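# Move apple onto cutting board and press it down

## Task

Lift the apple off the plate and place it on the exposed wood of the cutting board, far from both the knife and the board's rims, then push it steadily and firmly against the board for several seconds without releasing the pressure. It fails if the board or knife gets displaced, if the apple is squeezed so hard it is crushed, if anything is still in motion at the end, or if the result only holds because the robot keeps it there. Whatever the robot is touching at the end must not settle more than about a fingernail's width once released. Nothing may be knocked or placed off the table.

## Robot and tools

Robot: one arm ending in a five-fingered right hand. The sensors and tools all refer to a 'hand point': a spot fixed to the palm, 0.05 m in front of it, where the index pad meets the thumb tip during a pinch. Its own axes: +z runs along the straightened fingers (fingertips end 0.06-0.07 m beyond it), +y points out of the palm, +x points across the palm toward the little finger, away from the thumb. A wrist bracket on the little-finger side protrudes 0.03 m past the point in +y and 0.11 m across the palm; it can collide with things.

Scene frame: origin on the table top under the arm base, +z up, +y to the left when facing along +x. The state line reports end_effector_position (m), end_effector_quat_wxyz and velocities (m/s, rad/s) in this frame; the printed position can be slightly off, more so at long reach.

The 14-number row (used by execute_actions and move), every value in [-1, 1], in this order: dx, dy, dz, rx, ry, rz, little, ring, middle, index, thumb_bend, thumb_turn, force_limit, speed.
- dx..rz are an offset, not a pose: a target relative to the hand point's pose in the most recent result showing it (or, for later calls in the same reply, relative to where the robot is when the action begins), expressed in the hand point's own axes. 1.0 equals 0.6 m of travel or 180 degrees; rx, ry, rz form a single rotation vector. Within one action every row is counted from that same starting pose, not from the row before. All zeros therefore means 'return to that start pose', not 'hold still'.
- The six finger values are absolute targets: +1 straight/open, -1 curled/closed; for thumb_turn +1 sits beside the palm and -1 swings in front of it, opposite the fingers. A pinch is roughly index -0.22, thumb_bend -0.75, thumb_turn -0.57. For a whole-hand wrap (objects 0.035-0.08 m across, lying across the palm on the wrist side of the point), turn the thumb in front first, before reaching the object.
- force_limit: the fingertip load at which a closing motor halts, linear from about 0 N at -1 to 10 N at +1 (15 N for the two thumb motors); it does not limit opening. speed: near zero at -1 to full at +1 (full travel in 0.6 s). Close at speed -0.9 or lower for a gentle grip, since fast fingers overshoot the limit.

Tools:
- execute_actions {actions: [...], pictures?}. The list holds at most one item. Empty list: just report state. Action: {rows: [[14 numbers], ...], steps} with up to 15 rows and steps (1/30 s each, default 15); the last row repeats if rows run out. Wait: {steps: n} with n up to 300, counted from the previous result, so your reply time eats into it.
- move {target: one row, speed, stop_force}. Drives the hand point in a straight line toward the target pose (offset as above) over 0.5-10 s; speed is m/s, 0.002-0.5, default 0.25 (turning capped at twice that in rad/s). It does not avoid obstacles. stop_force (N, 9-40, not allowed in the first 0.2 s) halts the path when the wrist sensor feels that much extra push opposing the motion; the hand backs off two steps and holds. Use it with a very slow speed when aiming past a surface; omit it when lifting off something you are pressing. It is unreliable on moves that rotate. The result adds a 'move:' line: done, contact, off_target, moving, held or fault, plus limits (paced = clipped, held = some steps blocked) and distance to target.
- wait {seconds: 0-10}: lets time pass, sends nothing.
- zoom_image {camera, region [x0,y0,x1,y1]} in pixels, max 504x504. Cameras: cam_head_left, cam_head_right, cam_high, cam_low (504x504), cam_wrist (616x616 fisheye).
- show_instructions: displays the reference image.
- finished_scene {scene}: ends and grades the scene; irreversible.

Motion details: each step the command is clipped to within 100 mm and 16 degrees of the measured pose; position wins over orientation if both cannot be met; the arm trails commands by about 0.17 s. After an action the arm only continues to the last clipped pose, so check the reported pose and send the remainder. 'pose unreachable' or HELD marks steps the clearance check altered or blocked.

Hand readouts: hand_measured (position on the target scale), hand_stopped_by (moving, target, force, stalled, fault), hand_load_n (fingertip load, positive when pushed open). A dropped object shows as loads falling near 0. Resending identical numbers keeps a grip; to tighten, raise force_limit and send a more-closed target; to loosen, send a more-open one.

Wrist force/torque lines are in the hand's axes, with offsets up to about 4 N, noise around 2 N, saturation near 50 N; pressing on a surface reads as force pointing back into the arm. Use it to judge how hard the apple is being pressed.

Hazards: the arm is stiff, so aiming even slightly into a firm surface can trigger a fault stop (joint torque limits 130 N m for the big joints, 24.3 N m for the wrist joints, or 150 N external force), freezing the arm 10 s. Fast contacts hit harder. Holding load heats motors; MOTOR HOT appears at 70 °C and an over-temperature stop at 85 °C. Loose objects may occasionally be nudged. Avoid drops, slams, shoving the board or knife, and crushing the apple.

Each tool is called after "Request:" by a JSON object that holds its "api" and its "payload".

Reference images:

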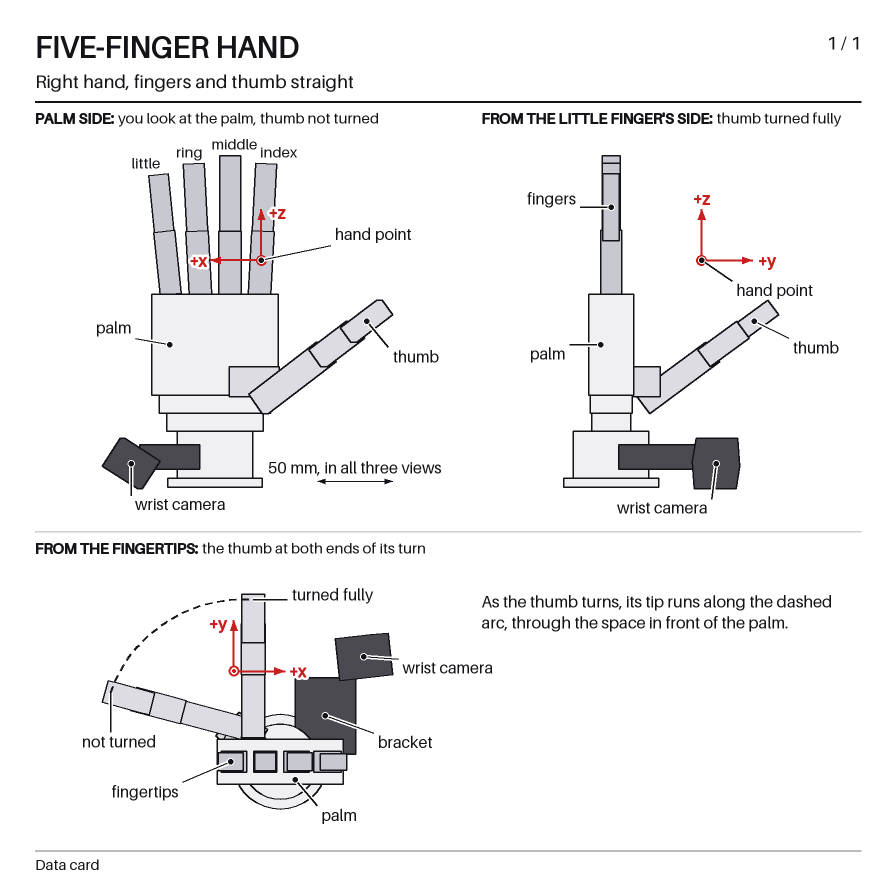

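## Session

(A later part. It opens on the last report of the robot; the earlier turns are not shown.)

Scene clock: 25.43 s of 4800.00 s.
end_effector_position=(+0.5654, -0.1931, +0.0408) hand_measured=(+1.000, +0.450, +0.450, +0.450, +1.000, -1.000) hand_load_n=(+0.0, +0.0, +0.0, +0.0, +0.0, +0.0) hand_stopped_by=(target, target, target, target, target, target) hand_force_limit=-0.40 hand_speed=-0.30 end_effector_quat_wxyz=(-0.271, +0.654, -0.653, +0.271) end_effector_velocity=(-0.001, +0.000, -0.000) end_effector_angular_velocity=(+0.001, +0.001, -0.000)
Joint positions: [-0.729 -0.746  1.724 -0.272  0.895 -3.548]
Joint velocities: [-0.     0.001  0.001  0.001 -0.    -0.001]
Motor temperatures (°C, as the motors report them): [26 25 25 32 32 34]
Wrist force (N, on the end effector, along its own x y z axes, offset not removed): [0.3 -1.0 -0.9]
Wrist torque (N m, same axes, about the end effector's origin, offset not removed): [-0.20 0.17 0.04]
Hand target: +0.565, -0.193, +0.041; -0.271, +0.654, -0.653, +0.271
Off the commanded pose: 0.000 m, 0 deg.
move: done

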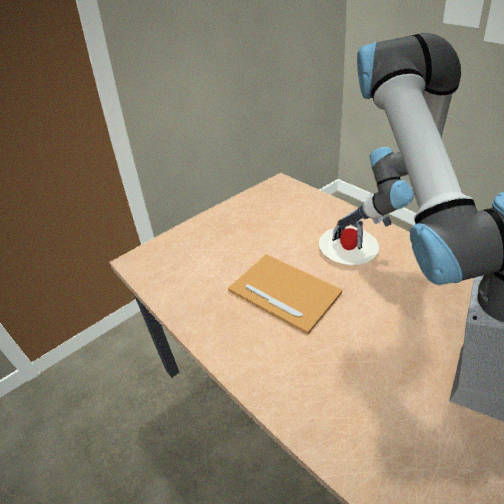

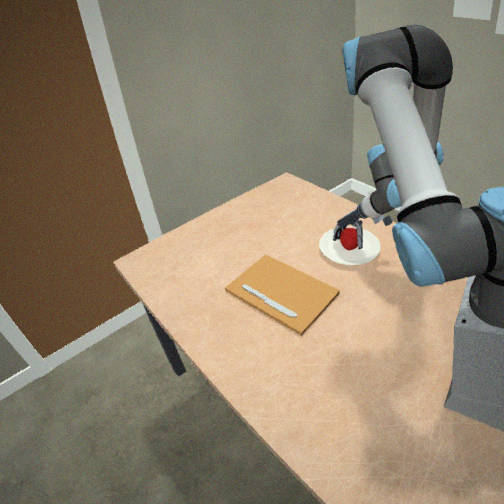

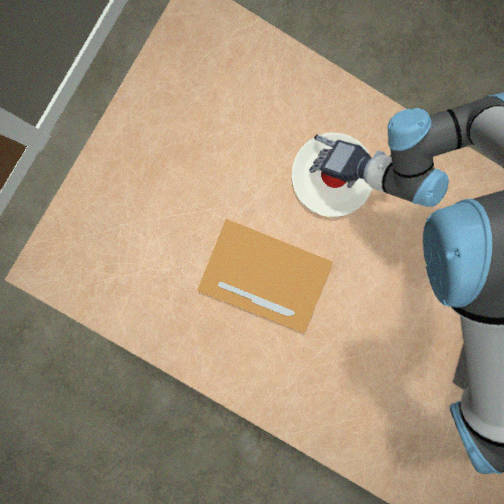

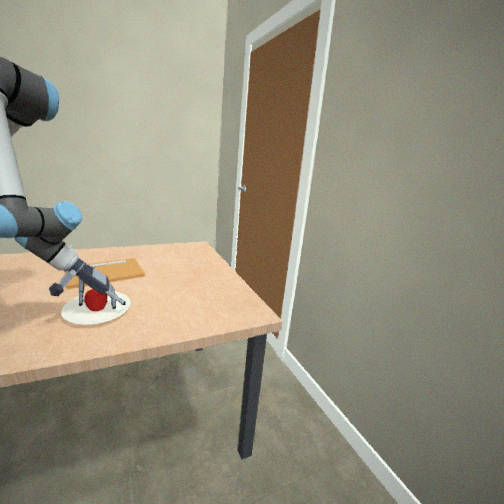

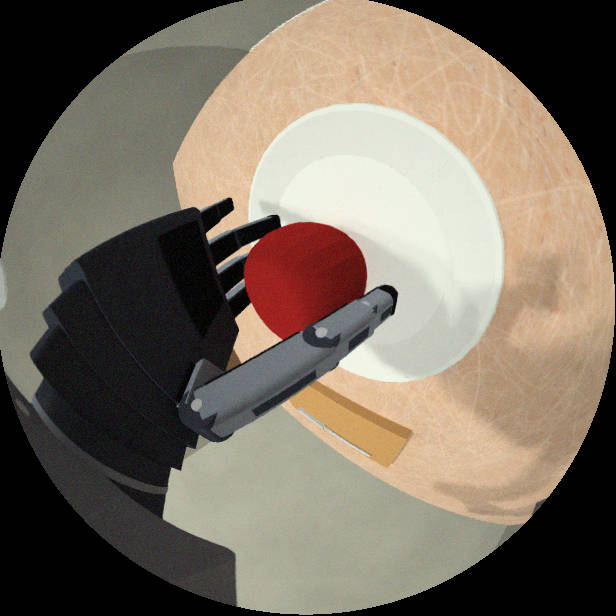

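Request:
{"api": "move", "payload": {"target": [0,-0.007,-0.007,0,0,0,1,-0.3,-0.3,-0.3,0,-1,0.0,-0.85], "speed": 0.03}}

Request:
{"api": "zoom_image", "payload": {"camera": "cam_low", "region": [30,230,160,360]}}

Request:
{"api": "zoom_image", "payload": {"camera": "cam_head_left", "region": [300,180,410,290]}}

Scene clock: 28.77 s of 4800.00 s.
end_effector_position=(+0.5654, -0.1931, +0.0468) hand_measured=(+1.000, +0.078, +0.194, +0.170, +0.834, -1.000) hand_load_n=(+0.0, +5.5, +3.5, +3.5, +8.5, +2.0) hand_stopped_by=(target, force, force, force, force, target) hand_force_limit=0.00 hand_speed=-0.85 end_effector_quat_wxyz=(-0.271, +0.654, -0.653, +0.271) end_effector_velocity=(+0.000, +0.001, -0.000) end_effector_angular_velocity=(+0.001, +0.001, +0.001)
Joint positions: [-0.732 -0.759  1.729 -0.263  0.892 -3.55 ]
Joint velocities: [ 0.001 -0.    -0.     0.001 -0.     0.   ]
Motor temperatures (°C, as the motors report them): [26 25 25 32 32 34]
Wrist force (N, on the end effector, along its own x y z axes, offset not removed): [0.2 1.4 0.0]
Wrist torque (N m, same axes, about the end effector's origin, offset not removed): [0.20 0.10 0.02]
Hand target: +0.565, -0.193, +0.047; -0.271, +0.654, -0.653, +0.271
Off the commanded pose: 0.000 m, 0 deg.
move: done

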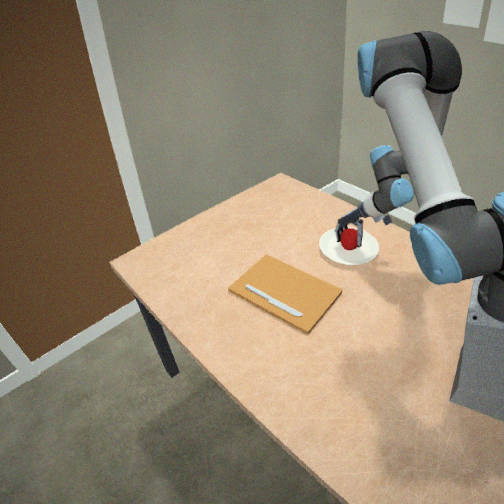

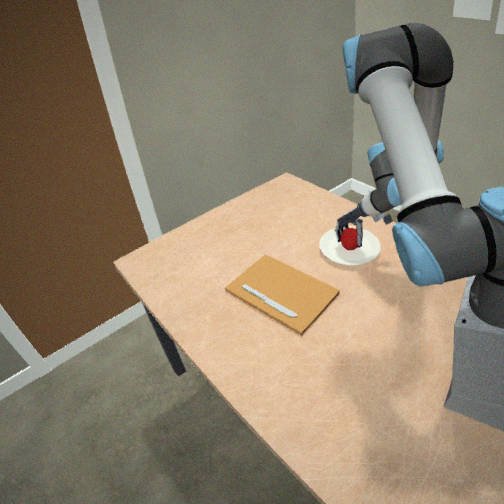

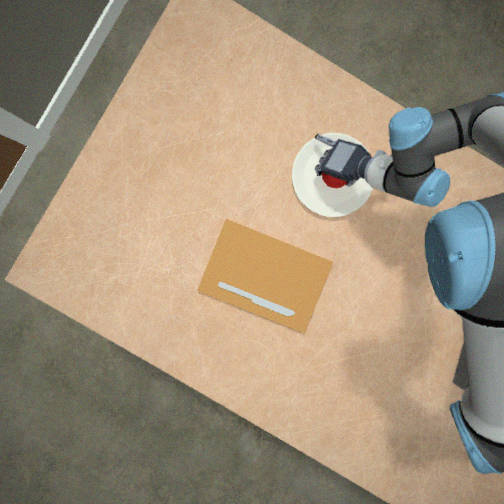

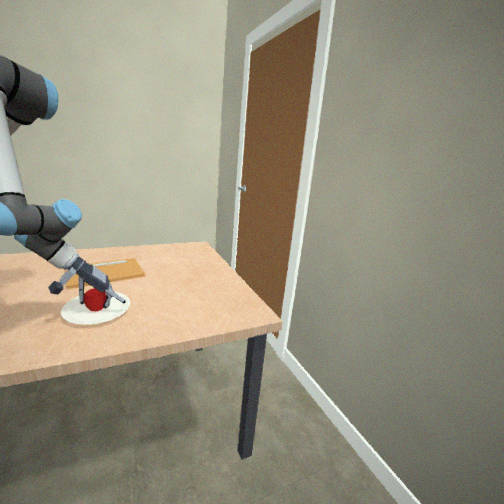

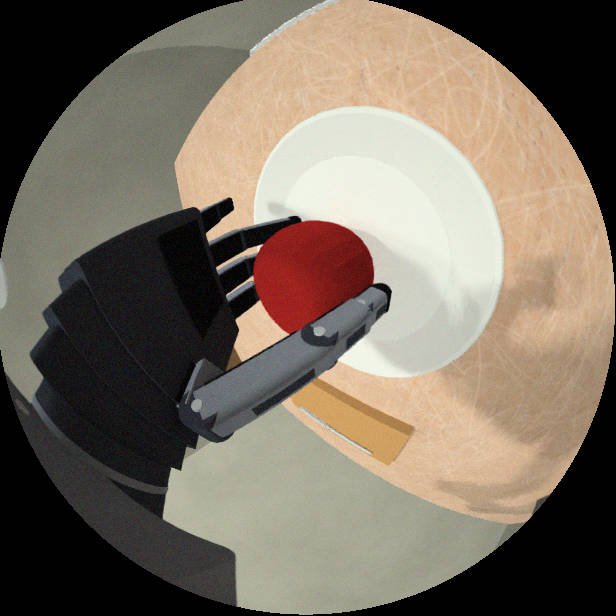

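Region (30, 230, 160, 360) of cam_low's 504x504 image, scaled by 3.877, with more detail than that image has.

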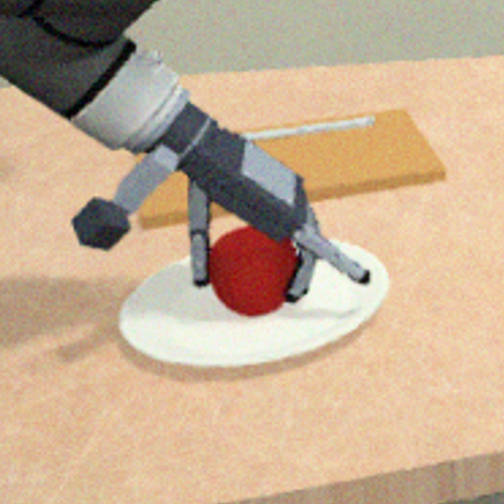

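Region (300, 180, 410, 290) of cam_head_left's 504x504 image, scaled by 4.582, with more detail than that image has.

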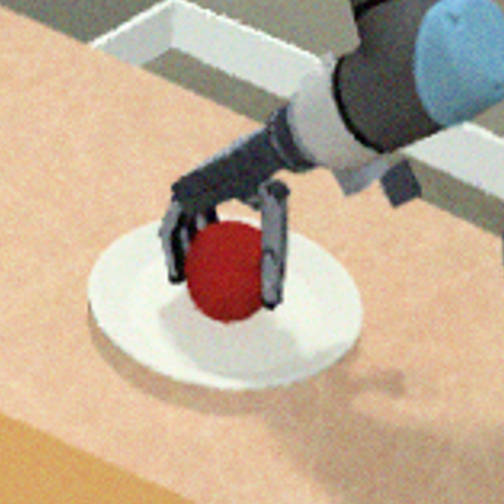

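Request:
{"api": "move", "payload": {"target": [0,-0.0707,-0.0707,0,0,0,1,-0.3,-0.3,-0.3,0,-1,0.0,-0.85], "speed": 0.1}}

Request:
{"api": "move", "payload": {"target": [-0.488,-0.0082,0.0554,0,0,0,1,-0.3,-0.3,-0.3,0,-1,0.0,-0.85], "speed": 0.2}}

Request:
{"api": "zoom_image", "payload": {"camera": "cam_high", "region": [190,200,350,360]}}

Request:
{"api": "zoom_image", "payload": {"camera": "cam_low", "region": [40,200,160,320]}}

Request:
{"api": "zoom_image", "payload": {"camera": "cam_head_left", "region": [220,210,360,350]}}

Scene clock: 32.73 s of 4800.00 s.
end_effector_position=(+0.5654, -0.1931, +0.1066) hand_measured=(+1.000, +0.078, +0.194, +0.170, +0.834, -1.000) hand_load_n=(+0.0, +5.5, +3.5, +3.5, +8.5, +2.0) hand_stopped_by=(target, force, force, force, force, target) hand_force_limit=0.00 hand_speed=-0.85 end_effector_quat_wxyz=(-0.271, +0.654, -0.653, +0.271) end_effector_velocity=(+0.000, -0.001, +0.002) end_effector_angular_velocity=(-0.001, -0.001, -0.000)
Joint positions: [-0.762 -0.882  1.763 -0.158  0.87  -3.575]
Joint velocities: [-0.002 -0.005  0.001  0.004 -0.001 -0.001]
Motor temperatures (°C, as the motors report them): [26 25 25 32 32 34]
Wrist force (N, on the end effector, along its own x y z axes, offset not removed): [-1.8 0.9 -0.4]
Wrist torque (N m, same axes, about the end effector's origin, offset not removed): [-0.02 0.44 -0.07]
Hand target: +0.565, -0.193, +0.107; -0.271, +0.654, -0.653, +0.271
Off the commanded pose: 0.000 m, 0 deg.
move: done

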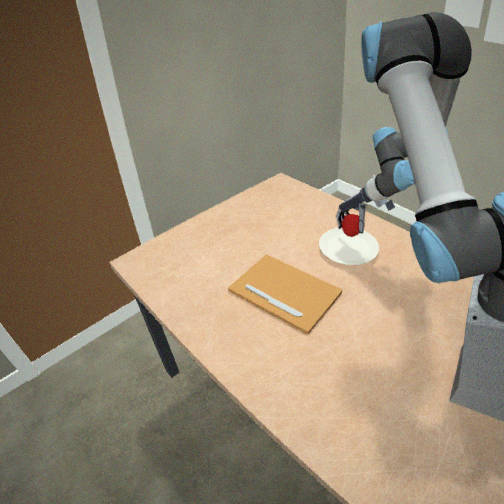

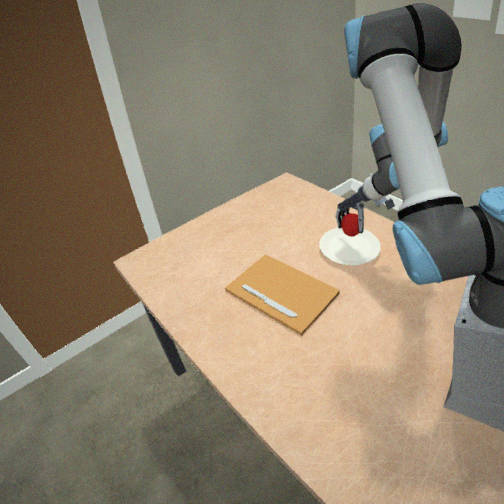

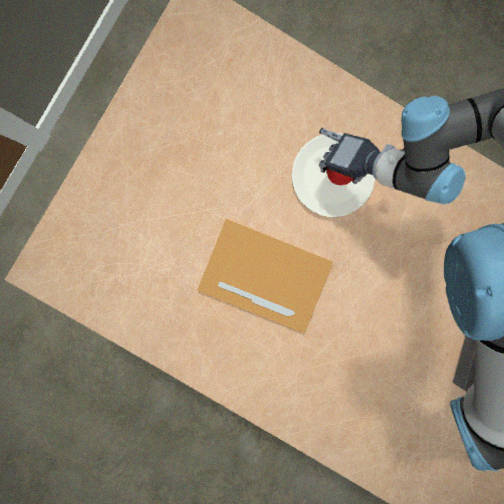

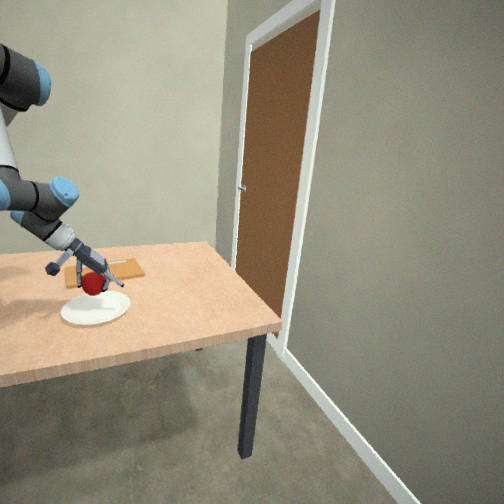

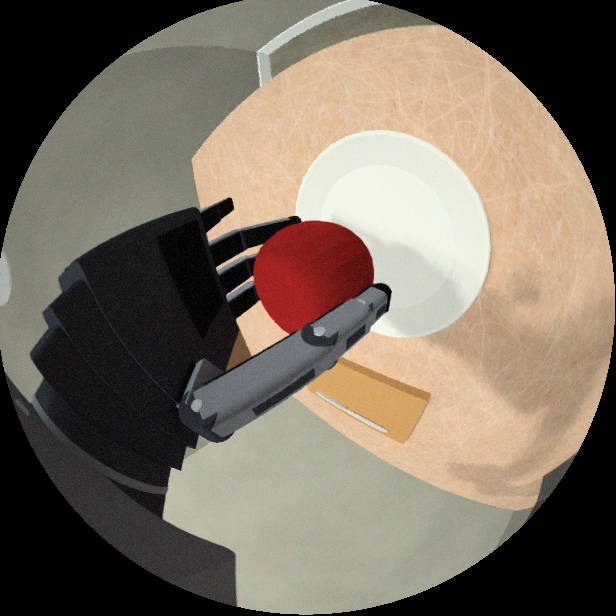

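Scene clock: 34.80 s of 4800.00 s.
end_effector_position=(+0.5919, +0.0998, +0.0865) hand_measured=(+1.000, +0.078, +0.194, +0.170, +0.834, -1.000) hand_load_n=(+0.0, +5.5, +3.5, +3.5, +8.5, +2.0) hand_stopped_by=(target, force, force, force, force, target) hand_force_limit=0.00 hand_speed=-0.85 end_effector_quat_wxyz=(-0.271, +0.654, -0.653, +0.271) end_effector_velocity=(+0.001, +0.001, -0.001) end_effector_angular_velocity=(-0.001, +0.000, -0.002)
Joint positions: [-0.129 -0.983  1.89  -0.367  1.388 -3.166]
Joint velocities: [ 0.004  0.002 -0.003  0.001  0.006  0.003]
Motor temperatures (°C, as the motors report them): [26 25 25 32 32 34]
Wrist force (N, on the end effector, along its own x y z axes, offset not removed): [-1.1 0.9 0.7]
Wrist torque (N m, same axes, about the end effector's origin, offset not removed): [-0.08 0.28 0.10]
Hand target: +0.592, +0.100, +0.086; -0.271, +0.654, -0.653, +0.271
Off the commanded pose: 0.000 m, 0 deg.
move: done

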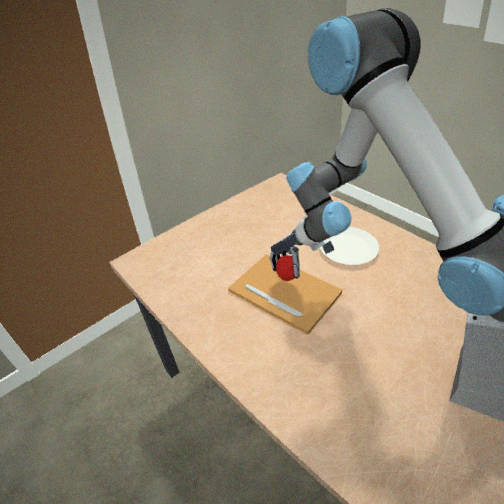

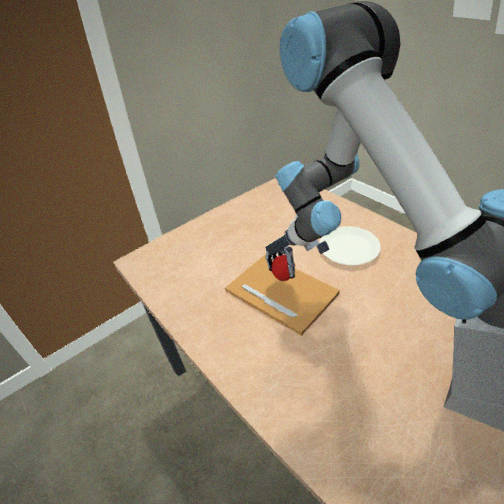

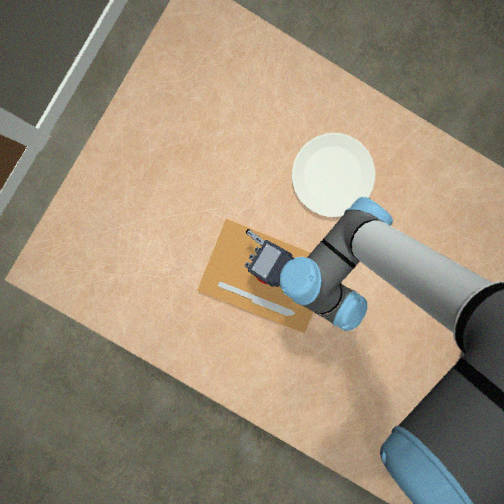

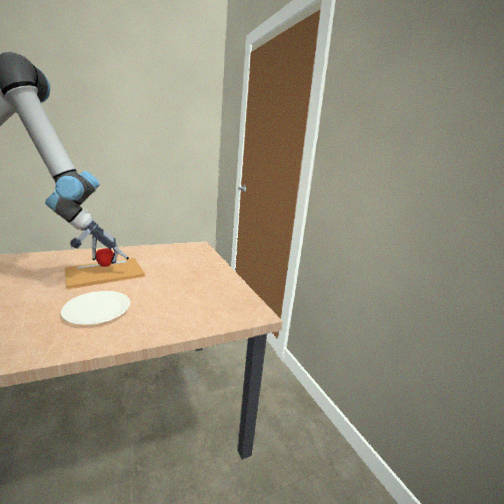

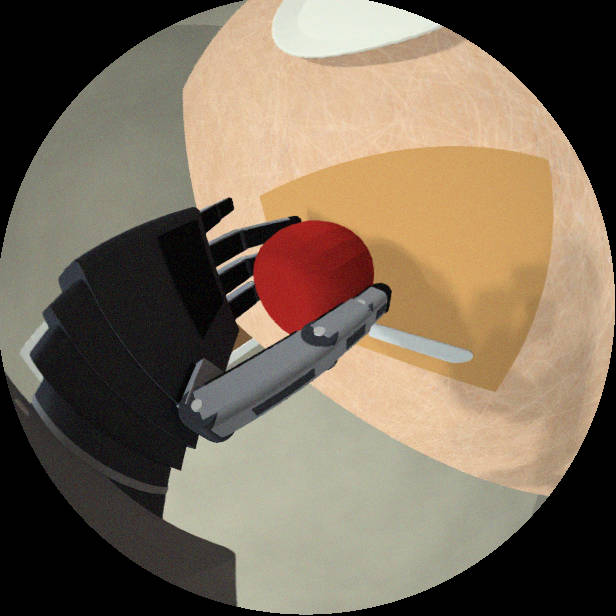

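Region (190, 200, 350, 360) of cam_high's 504x504 image, scaled by 3.150, with more detail than that image has.

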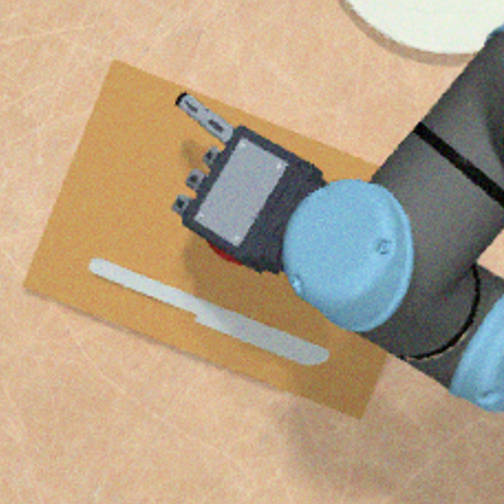

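Region (40, 200, 160, 320) of cam_low's 504x504 image, scaled by 4.200, with more detail than that image has.

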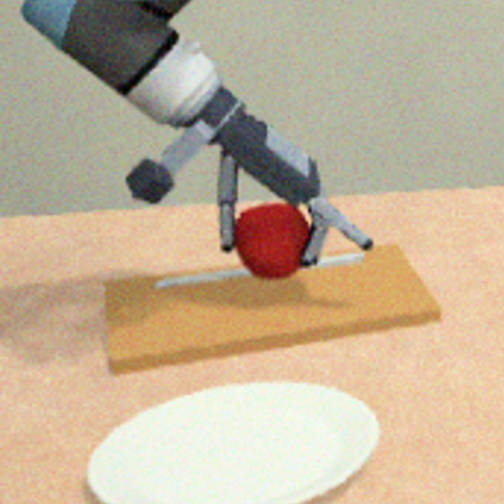

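Region (220, 210, 360, 350) of cam_head_left's 504x504 image, scaled by 3.600, with more detail than that image has.

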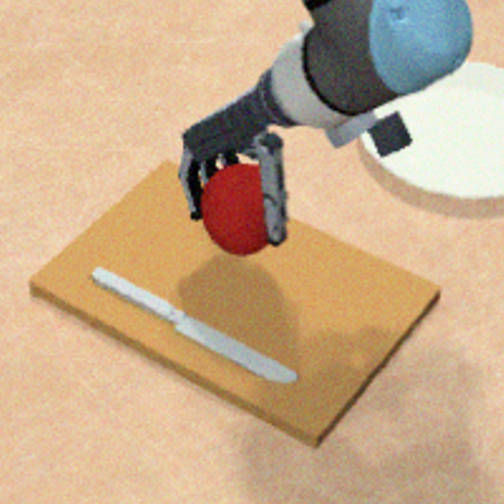

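Request:
{"api": "move", "payload": {"target": [0,0.021,0.021,0,0,0,1,-0.3,-0.3,-0.3,0,-1,0.0,-0.85], "speed": 0.04}}

Request:
{"api": "move", "payload": {"target": [0,0.02,0.02,0,0,0,1,-0.3,-0.3,-0.3,0,-1,0.0,-0.85], "speed": 0.004, "stop_force": 10}}

Request:
{"api": "zoom_image", "payload": {"camera": "cam_low", "region": [40,200,160,320]}}

Request:
{"api": "zoom_image", "payload": {"camera": "cam_head_left", "region": [220,210,360,350]}}

Scene clock: 38.67 s of 4800.00 s.
end_effector_position=(+0.5919, +0.0998, +0.0689) hand_measured=(+1.000, +0.078, +0.194, +0.170, +0.834, -1.000) hand_load_n=(+0.0, +5.5, +3.5, +3.5, +8.5, +2.0) hand_stopped_by=(target, force, force, force, force, target) hand_force_limit=0.00 hand_speed=-0.85 end_effector_quat_wxyz=(-0.271, +0.654, -0.653, +0.271) end_effector_velocity=(+0.000, -0.000, -0.002) end_effector_angular_velocity=(-0.000, -0.000, -0.000)
Joint positions: [-0.125 -0.943  1.88  -0.398  1.392 -3.163]
Joint velocities: [ 0.     0.005 -0.002 -0.004  0.     0.   ]
Motor temperatures (°C, as the motors report them): [26 25 25 32 32 34]
Wrist force (N, on the end effector, along its own x y z axes, offset not removed): [-1.2 1.2 -1.4]
Wrist torque (N m, same axes, about the end effector's origin, offset not removed): [0.24 0.51 -0.12]
Hand target: +0.592, +0.100, +0.069; -0.271, +0.654, -0.653, +0.271
Off the commanded pose: 0.000 m, 0 deg.
move: done

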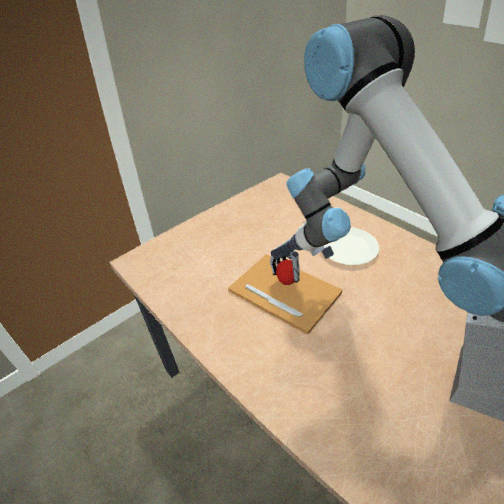

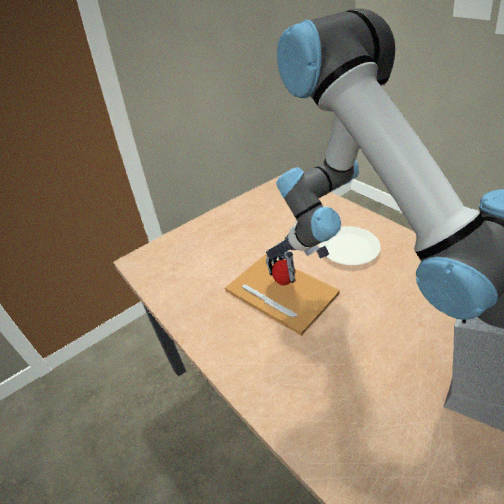

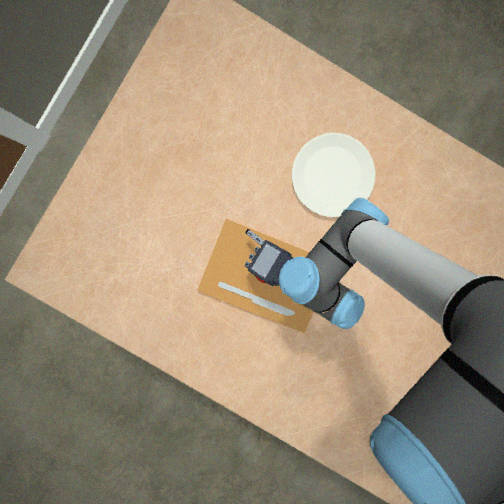

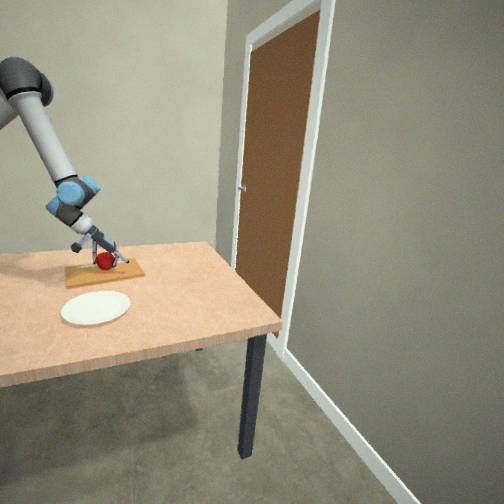

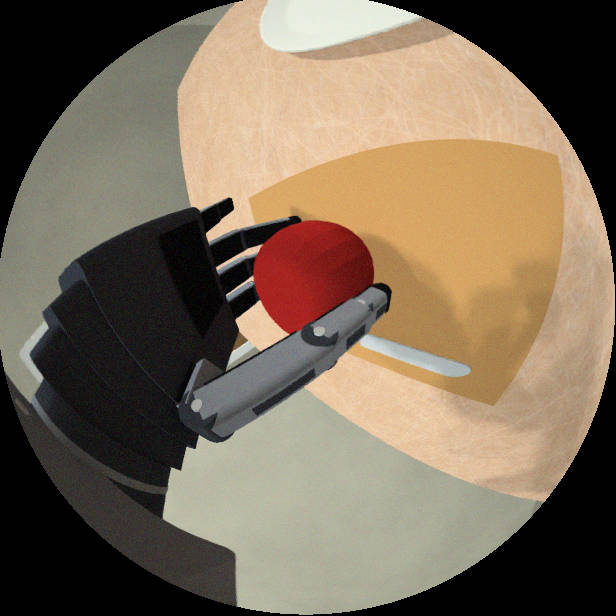

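Scene clock: 42.90 s of 4800.00 s.
end_effector_position=(+0.5921, +0.0998, +0.0535) hand_measured=(+1.000, +0.078, +0.194, +0.170, +0.836, -1.000) hand_load_n=(+0.0, +4.5, +2.0, +2.0, +9.5, +0.5) hand_stopped_by=(target, force, force, force, force, target) hand_force_limit=0.00 hand_speed=-0.85 end_effector_quat_wxyz=(-0.271, +0.654, -0.653, +0.271) end_effector_velocity=(+0.001, +0.001, +0.002) end_effector_angular_velocity=(+0.000, -0.002, +0.002)
Joint positions: [-0.121 -0.907  1.869 -0.423  1.395 -3.161]
Joint velocities: [ 0.002 -0.005 -0.     0.003 -0.    -0.   ]
Motor temperatures (°C, as the motors report them): [26 25 25 32 32 34]
Wrist force (N, on the end effector, along its own x y z axes, offset not removed): [0.7 -3.5 -13.6]
Wrist torque (N m, same axes, about the end effector's origin, offset not removed): [0.04 0.53 -0.02]
Hand target: +0.592, +0.100, +0.054; -0.271, +0.654, -0.653, +0.271
Off the commanded pose: 0.002 m, 0 deg.
move: contact

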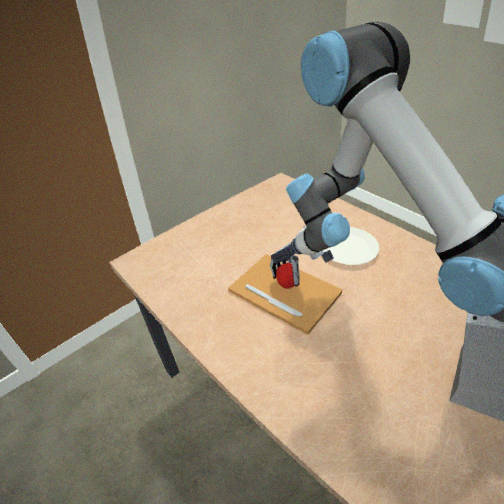

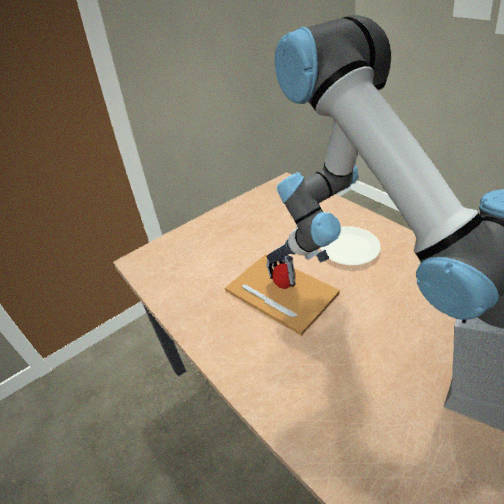

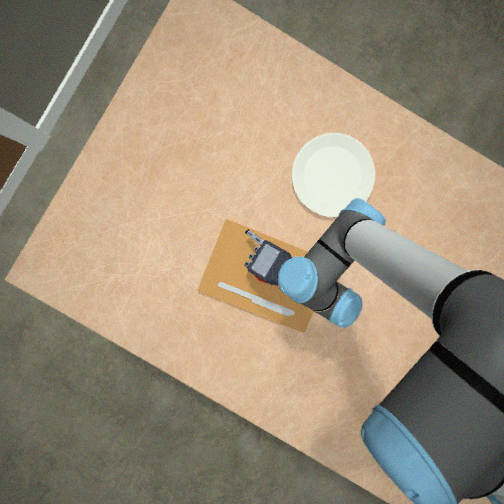

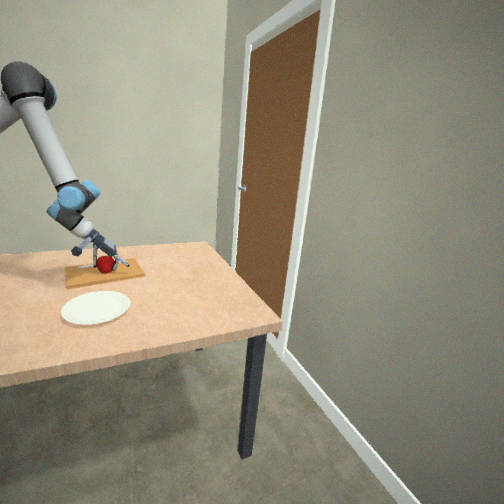

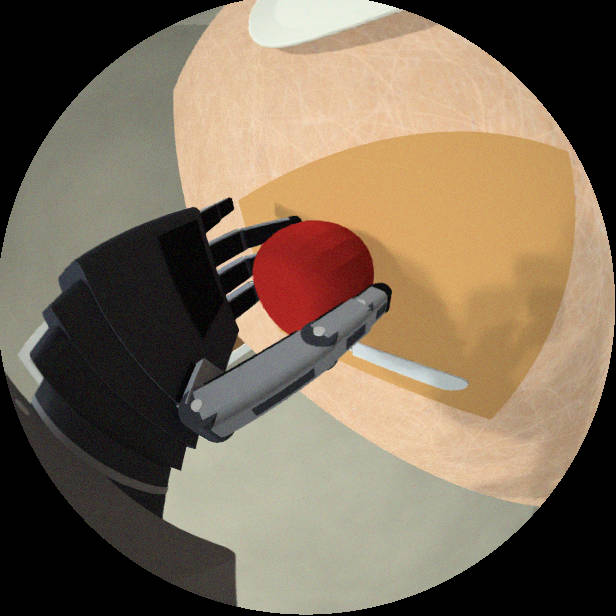

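Region (40, 200, 160, 320) of cam_low's 504x504 image, scaled by 4.200, with more detail than that image has.

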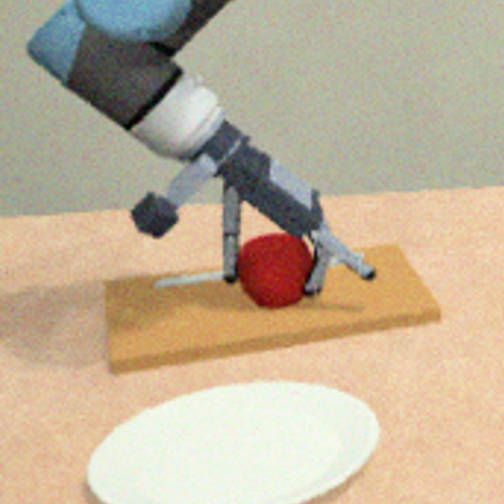

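Region (220, 210, 360, 350) of cam_head_left's 504x504 image, scaled by 3.600, with more detail than that image has.

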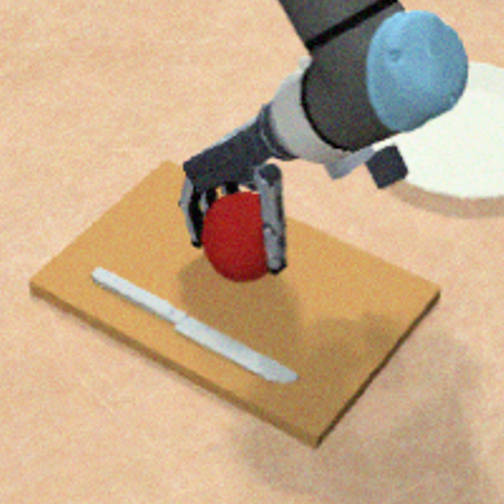

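Request:
{"api": "execute_actions", "payload": {"actions": [{"steps":15}], "pictures": false}}

Scene clock: 43.47 s of 4800.00 s.
end_effector_position=(+0.5920, +0.0998, +0.0538) hand_measured=(+1.000, +0.078, +0.194, +0.170, +0.836, -1.000) hand_load_n=(+0.0, +5.0, +3.0, +3.0, +9.0, +1.0) hand_stopped_by=(target, force, force, force, force, target) hand_force_limit=0.00 hand_speed=-0.85 end_effector_quat_wxyz=(-0.271, +0.654, -0.653, +0.271) end_effector_velocity=(+0.000, +0.000, +0.000) end_effector_angular_velocity=(+0.000, -0.000, +0.000)
Joint positions: [-0.121 -0.908  1.869 -0.423  1.395 -3.161]
Joint velocities: [-0. -0.  0. -0. -0. -0.]
Motor temperatures (°C, as the motors report them): [26 25 25 32 32 34]
Wrist force (N, on the end effector, along its own x y z axes, offset not removed): [1.1 -0.5 -3.5]
Wrist torque (N m, same axes, about the end effector's origin, offset not removed): [-0.10 0.18 -0.12]
Hand target: +0.592, +0.100, +0.054; -0.271, +0.654, -0.653, +0.271
Off the commanded pose: 0.002 m, 0 deg.
Steps of this call (steps 1 to 17: nothing new was sent). Readings (end_effector_position | what the end effector reports):
1: (+0.5921, +0.0998, +0.0536) | hand_measured=(+1.000, +0.078, +0.194, +0.170, +0.836, -1.000) hand_load_n=(+0.0, +4.5, +2.0, +2.0, +9.5, +0.5) hand_stopped_by=(target, force, force, force, force, target) hand_force_limit=0.00 hand_speed=-0.85
2: (+0.5921, +0.0998, +0.0536) | hand_measured=(+1.000, +0.078, +0.194, +0.170, +0.836, -1.000) hand_load_n=(+0.0, +4.5, +2.5, +2.5, +9.5, +0.5) hand_stopped_by=(target, force, force, force, force, target) hand_force_limit=0.00 hand_speed=-0.85
4: (+0.5921, +0.0998, +0.0537) | hand_measured=(+1.000, +0.078, +0.194, +0.170, +0.836, -1.000) hand_load_n=(+0.0, +4.5, +2.5, +2.5, +9.0, +1.0) hand_stopped_by=(target, force, force, force, force, target) hand_force_limit=0.00 hand_speed=-0.85
8: (+0.5920, +0.0998, +0.0537) | hand_measured=(+1.000, +0.078, +0.194, +0.170, +0.836, -1.000) hand_load_n=(+0.0, +5.0, +3.0, +2.5, +9.0, +1.0) hand_stopped_by=(target, force, force, force, force, target) hand_force_limit=0.00 hand_speed=-0.85
17: the state above

Request:
{"api": "move", "payload": {"target": [0,0,0,0,0,0,1,1,1,1,1,-1,0.0,-0.5]}}

Request:
{"api": "move", "payload": {"target": [0,-0.055,-0.055,0,0,0,1,1,1,1,1,1,0.0,0], "speed": 0.1}}

Scene clock: 52.73 s of 4800.00 s.
end_effector_position=(+0.5919, +0.0998, +0.0538) hand_measured=(+1.000, +1.000, +1.000, +1.000, +1.000, -1.000) hand_load_n=(+0.0, +0.0, +0.0, +0.0, +0.0, +0.0) hand_stopped_by=(target, target, target, target, target, target) hand_force_limit=0.00 hand_speed=-0.50 end_effector_quat_wxyz=(-0.271, +0.654, -0.653, +0.271) end_effector_velocity=(+0.000, +0.001, +0.000) end_effector_angular_velocity=(+0.001, -0.001, +0.002)
Joint positions: [-0.121 -0.908  1.87  -0.423  1.395 -3.161]
Joint velocities: [ 0.002 -0.001 -0.     0.    -0.     0.   ]
Motor temperatures (°C, as the motors report them): [26 25 25 32 32 34]
Wrist force (N, on the end effector, along its own x y z axes, offset not removed): [-0.1 0.1 -1.8]
Wrist torque (N m, same axes, about the end effector's origin, offset not removed): [0.05 0.11 0.08]
Hand target: +0.592, +0.100, +0.054; -0.271, +0.654, -0.653, +0.271
Off the commanded pose: 0.000 m, 0 deg.
After step 100, 4.53 s passed at rest.
move: done

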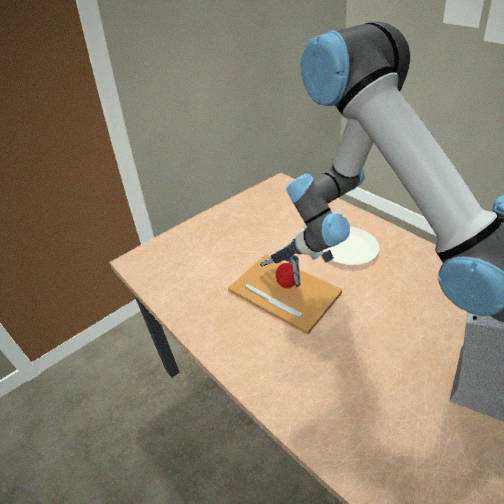

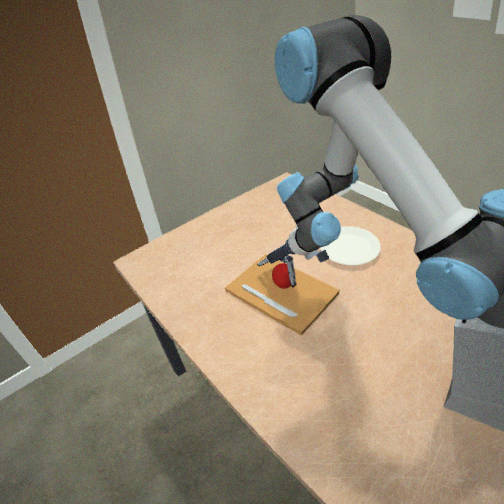

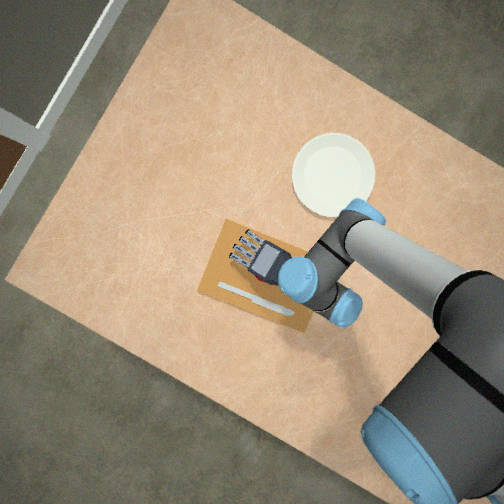

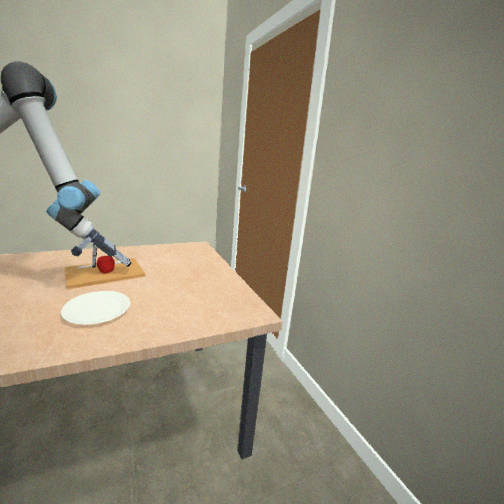

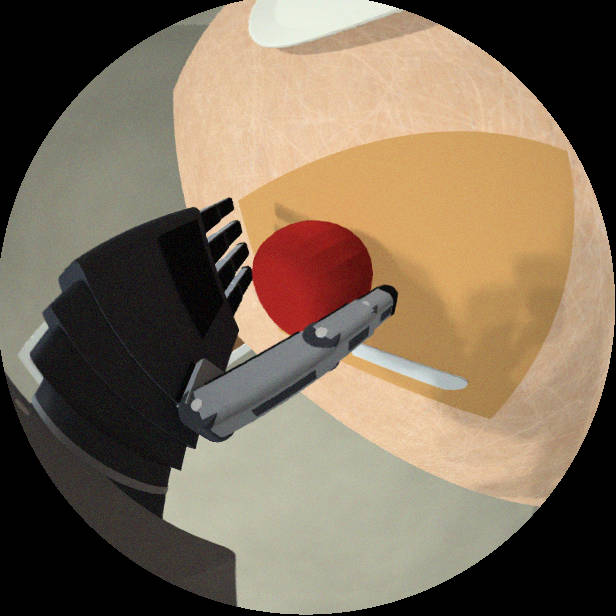

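Scene clock: 54.40 s of 4800.00 s.
end_effector_position=(+0.5919, +0.0998, +0.1004) hand_measured=(+1.000, +1.000, +1.000, +1.000, +1.000, +1.000) hand_load_n=(+0.0, +0.0, +0.0, +0.0, +0.0, +0.0) hand_stopped_by=(target, target, target, target, target, target) hand_force_limit=0.00 hand_speed=0.00 end_effector_quat_wxyz=(-0.271, +0.654, -0.653, +0.271) end_effector_velocity=(-0.000, -0.000, -0.001) end_effector_angular_velocity=(+0.000, +0.002, -0.000)
Joint positions: [-0.133 -1.015  1.897 -0.342  1.385 -3.168]
Joint velocities: [-0.     0.001 -0.     0.001  0.    -0.   ]
Motor temperatures (°C, as the motors report them): [26 25 25 32 32 34]
Wrist force (N, on the end effector, along its own x y z axes, offset not removed): [-0.6 -0.1 -2.1]
Wrist torque (N m, same axes, about the end effector's origin, offset not removed): [0.16 0.27 -0.03]
Hand target: +0.592, +0.100, +0.100; -0.271, +0.654, -0.653, +0.271
Off the commanded pose: 0.000 m, 0 deg.
move: done

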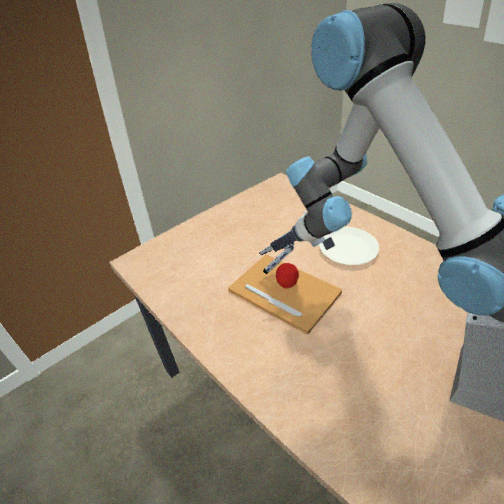

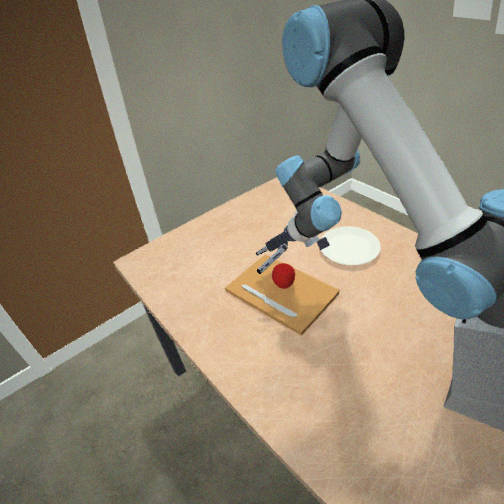

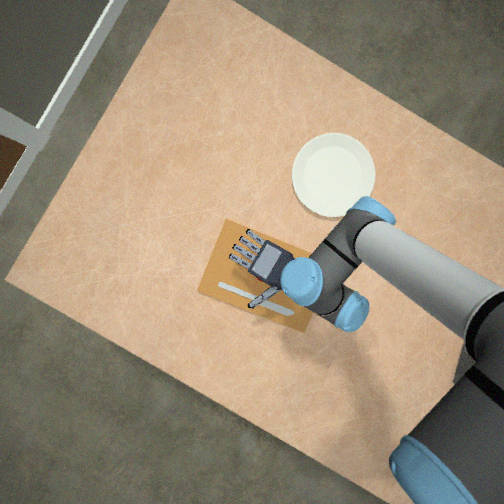

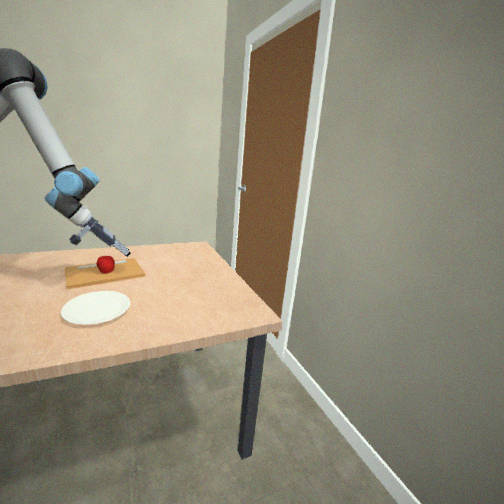

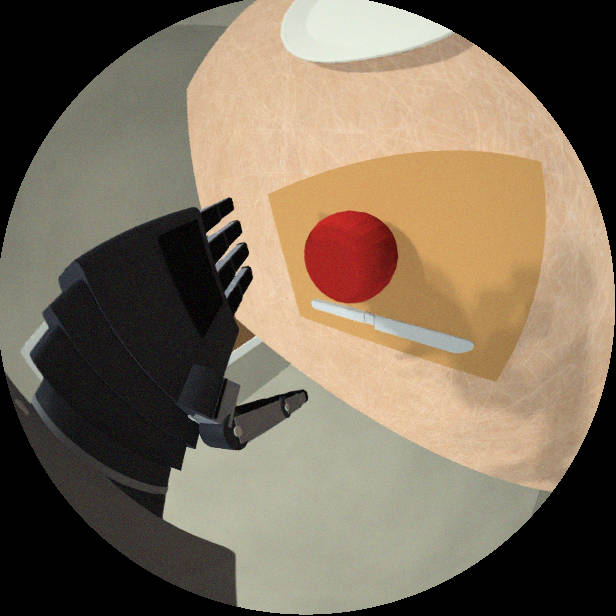

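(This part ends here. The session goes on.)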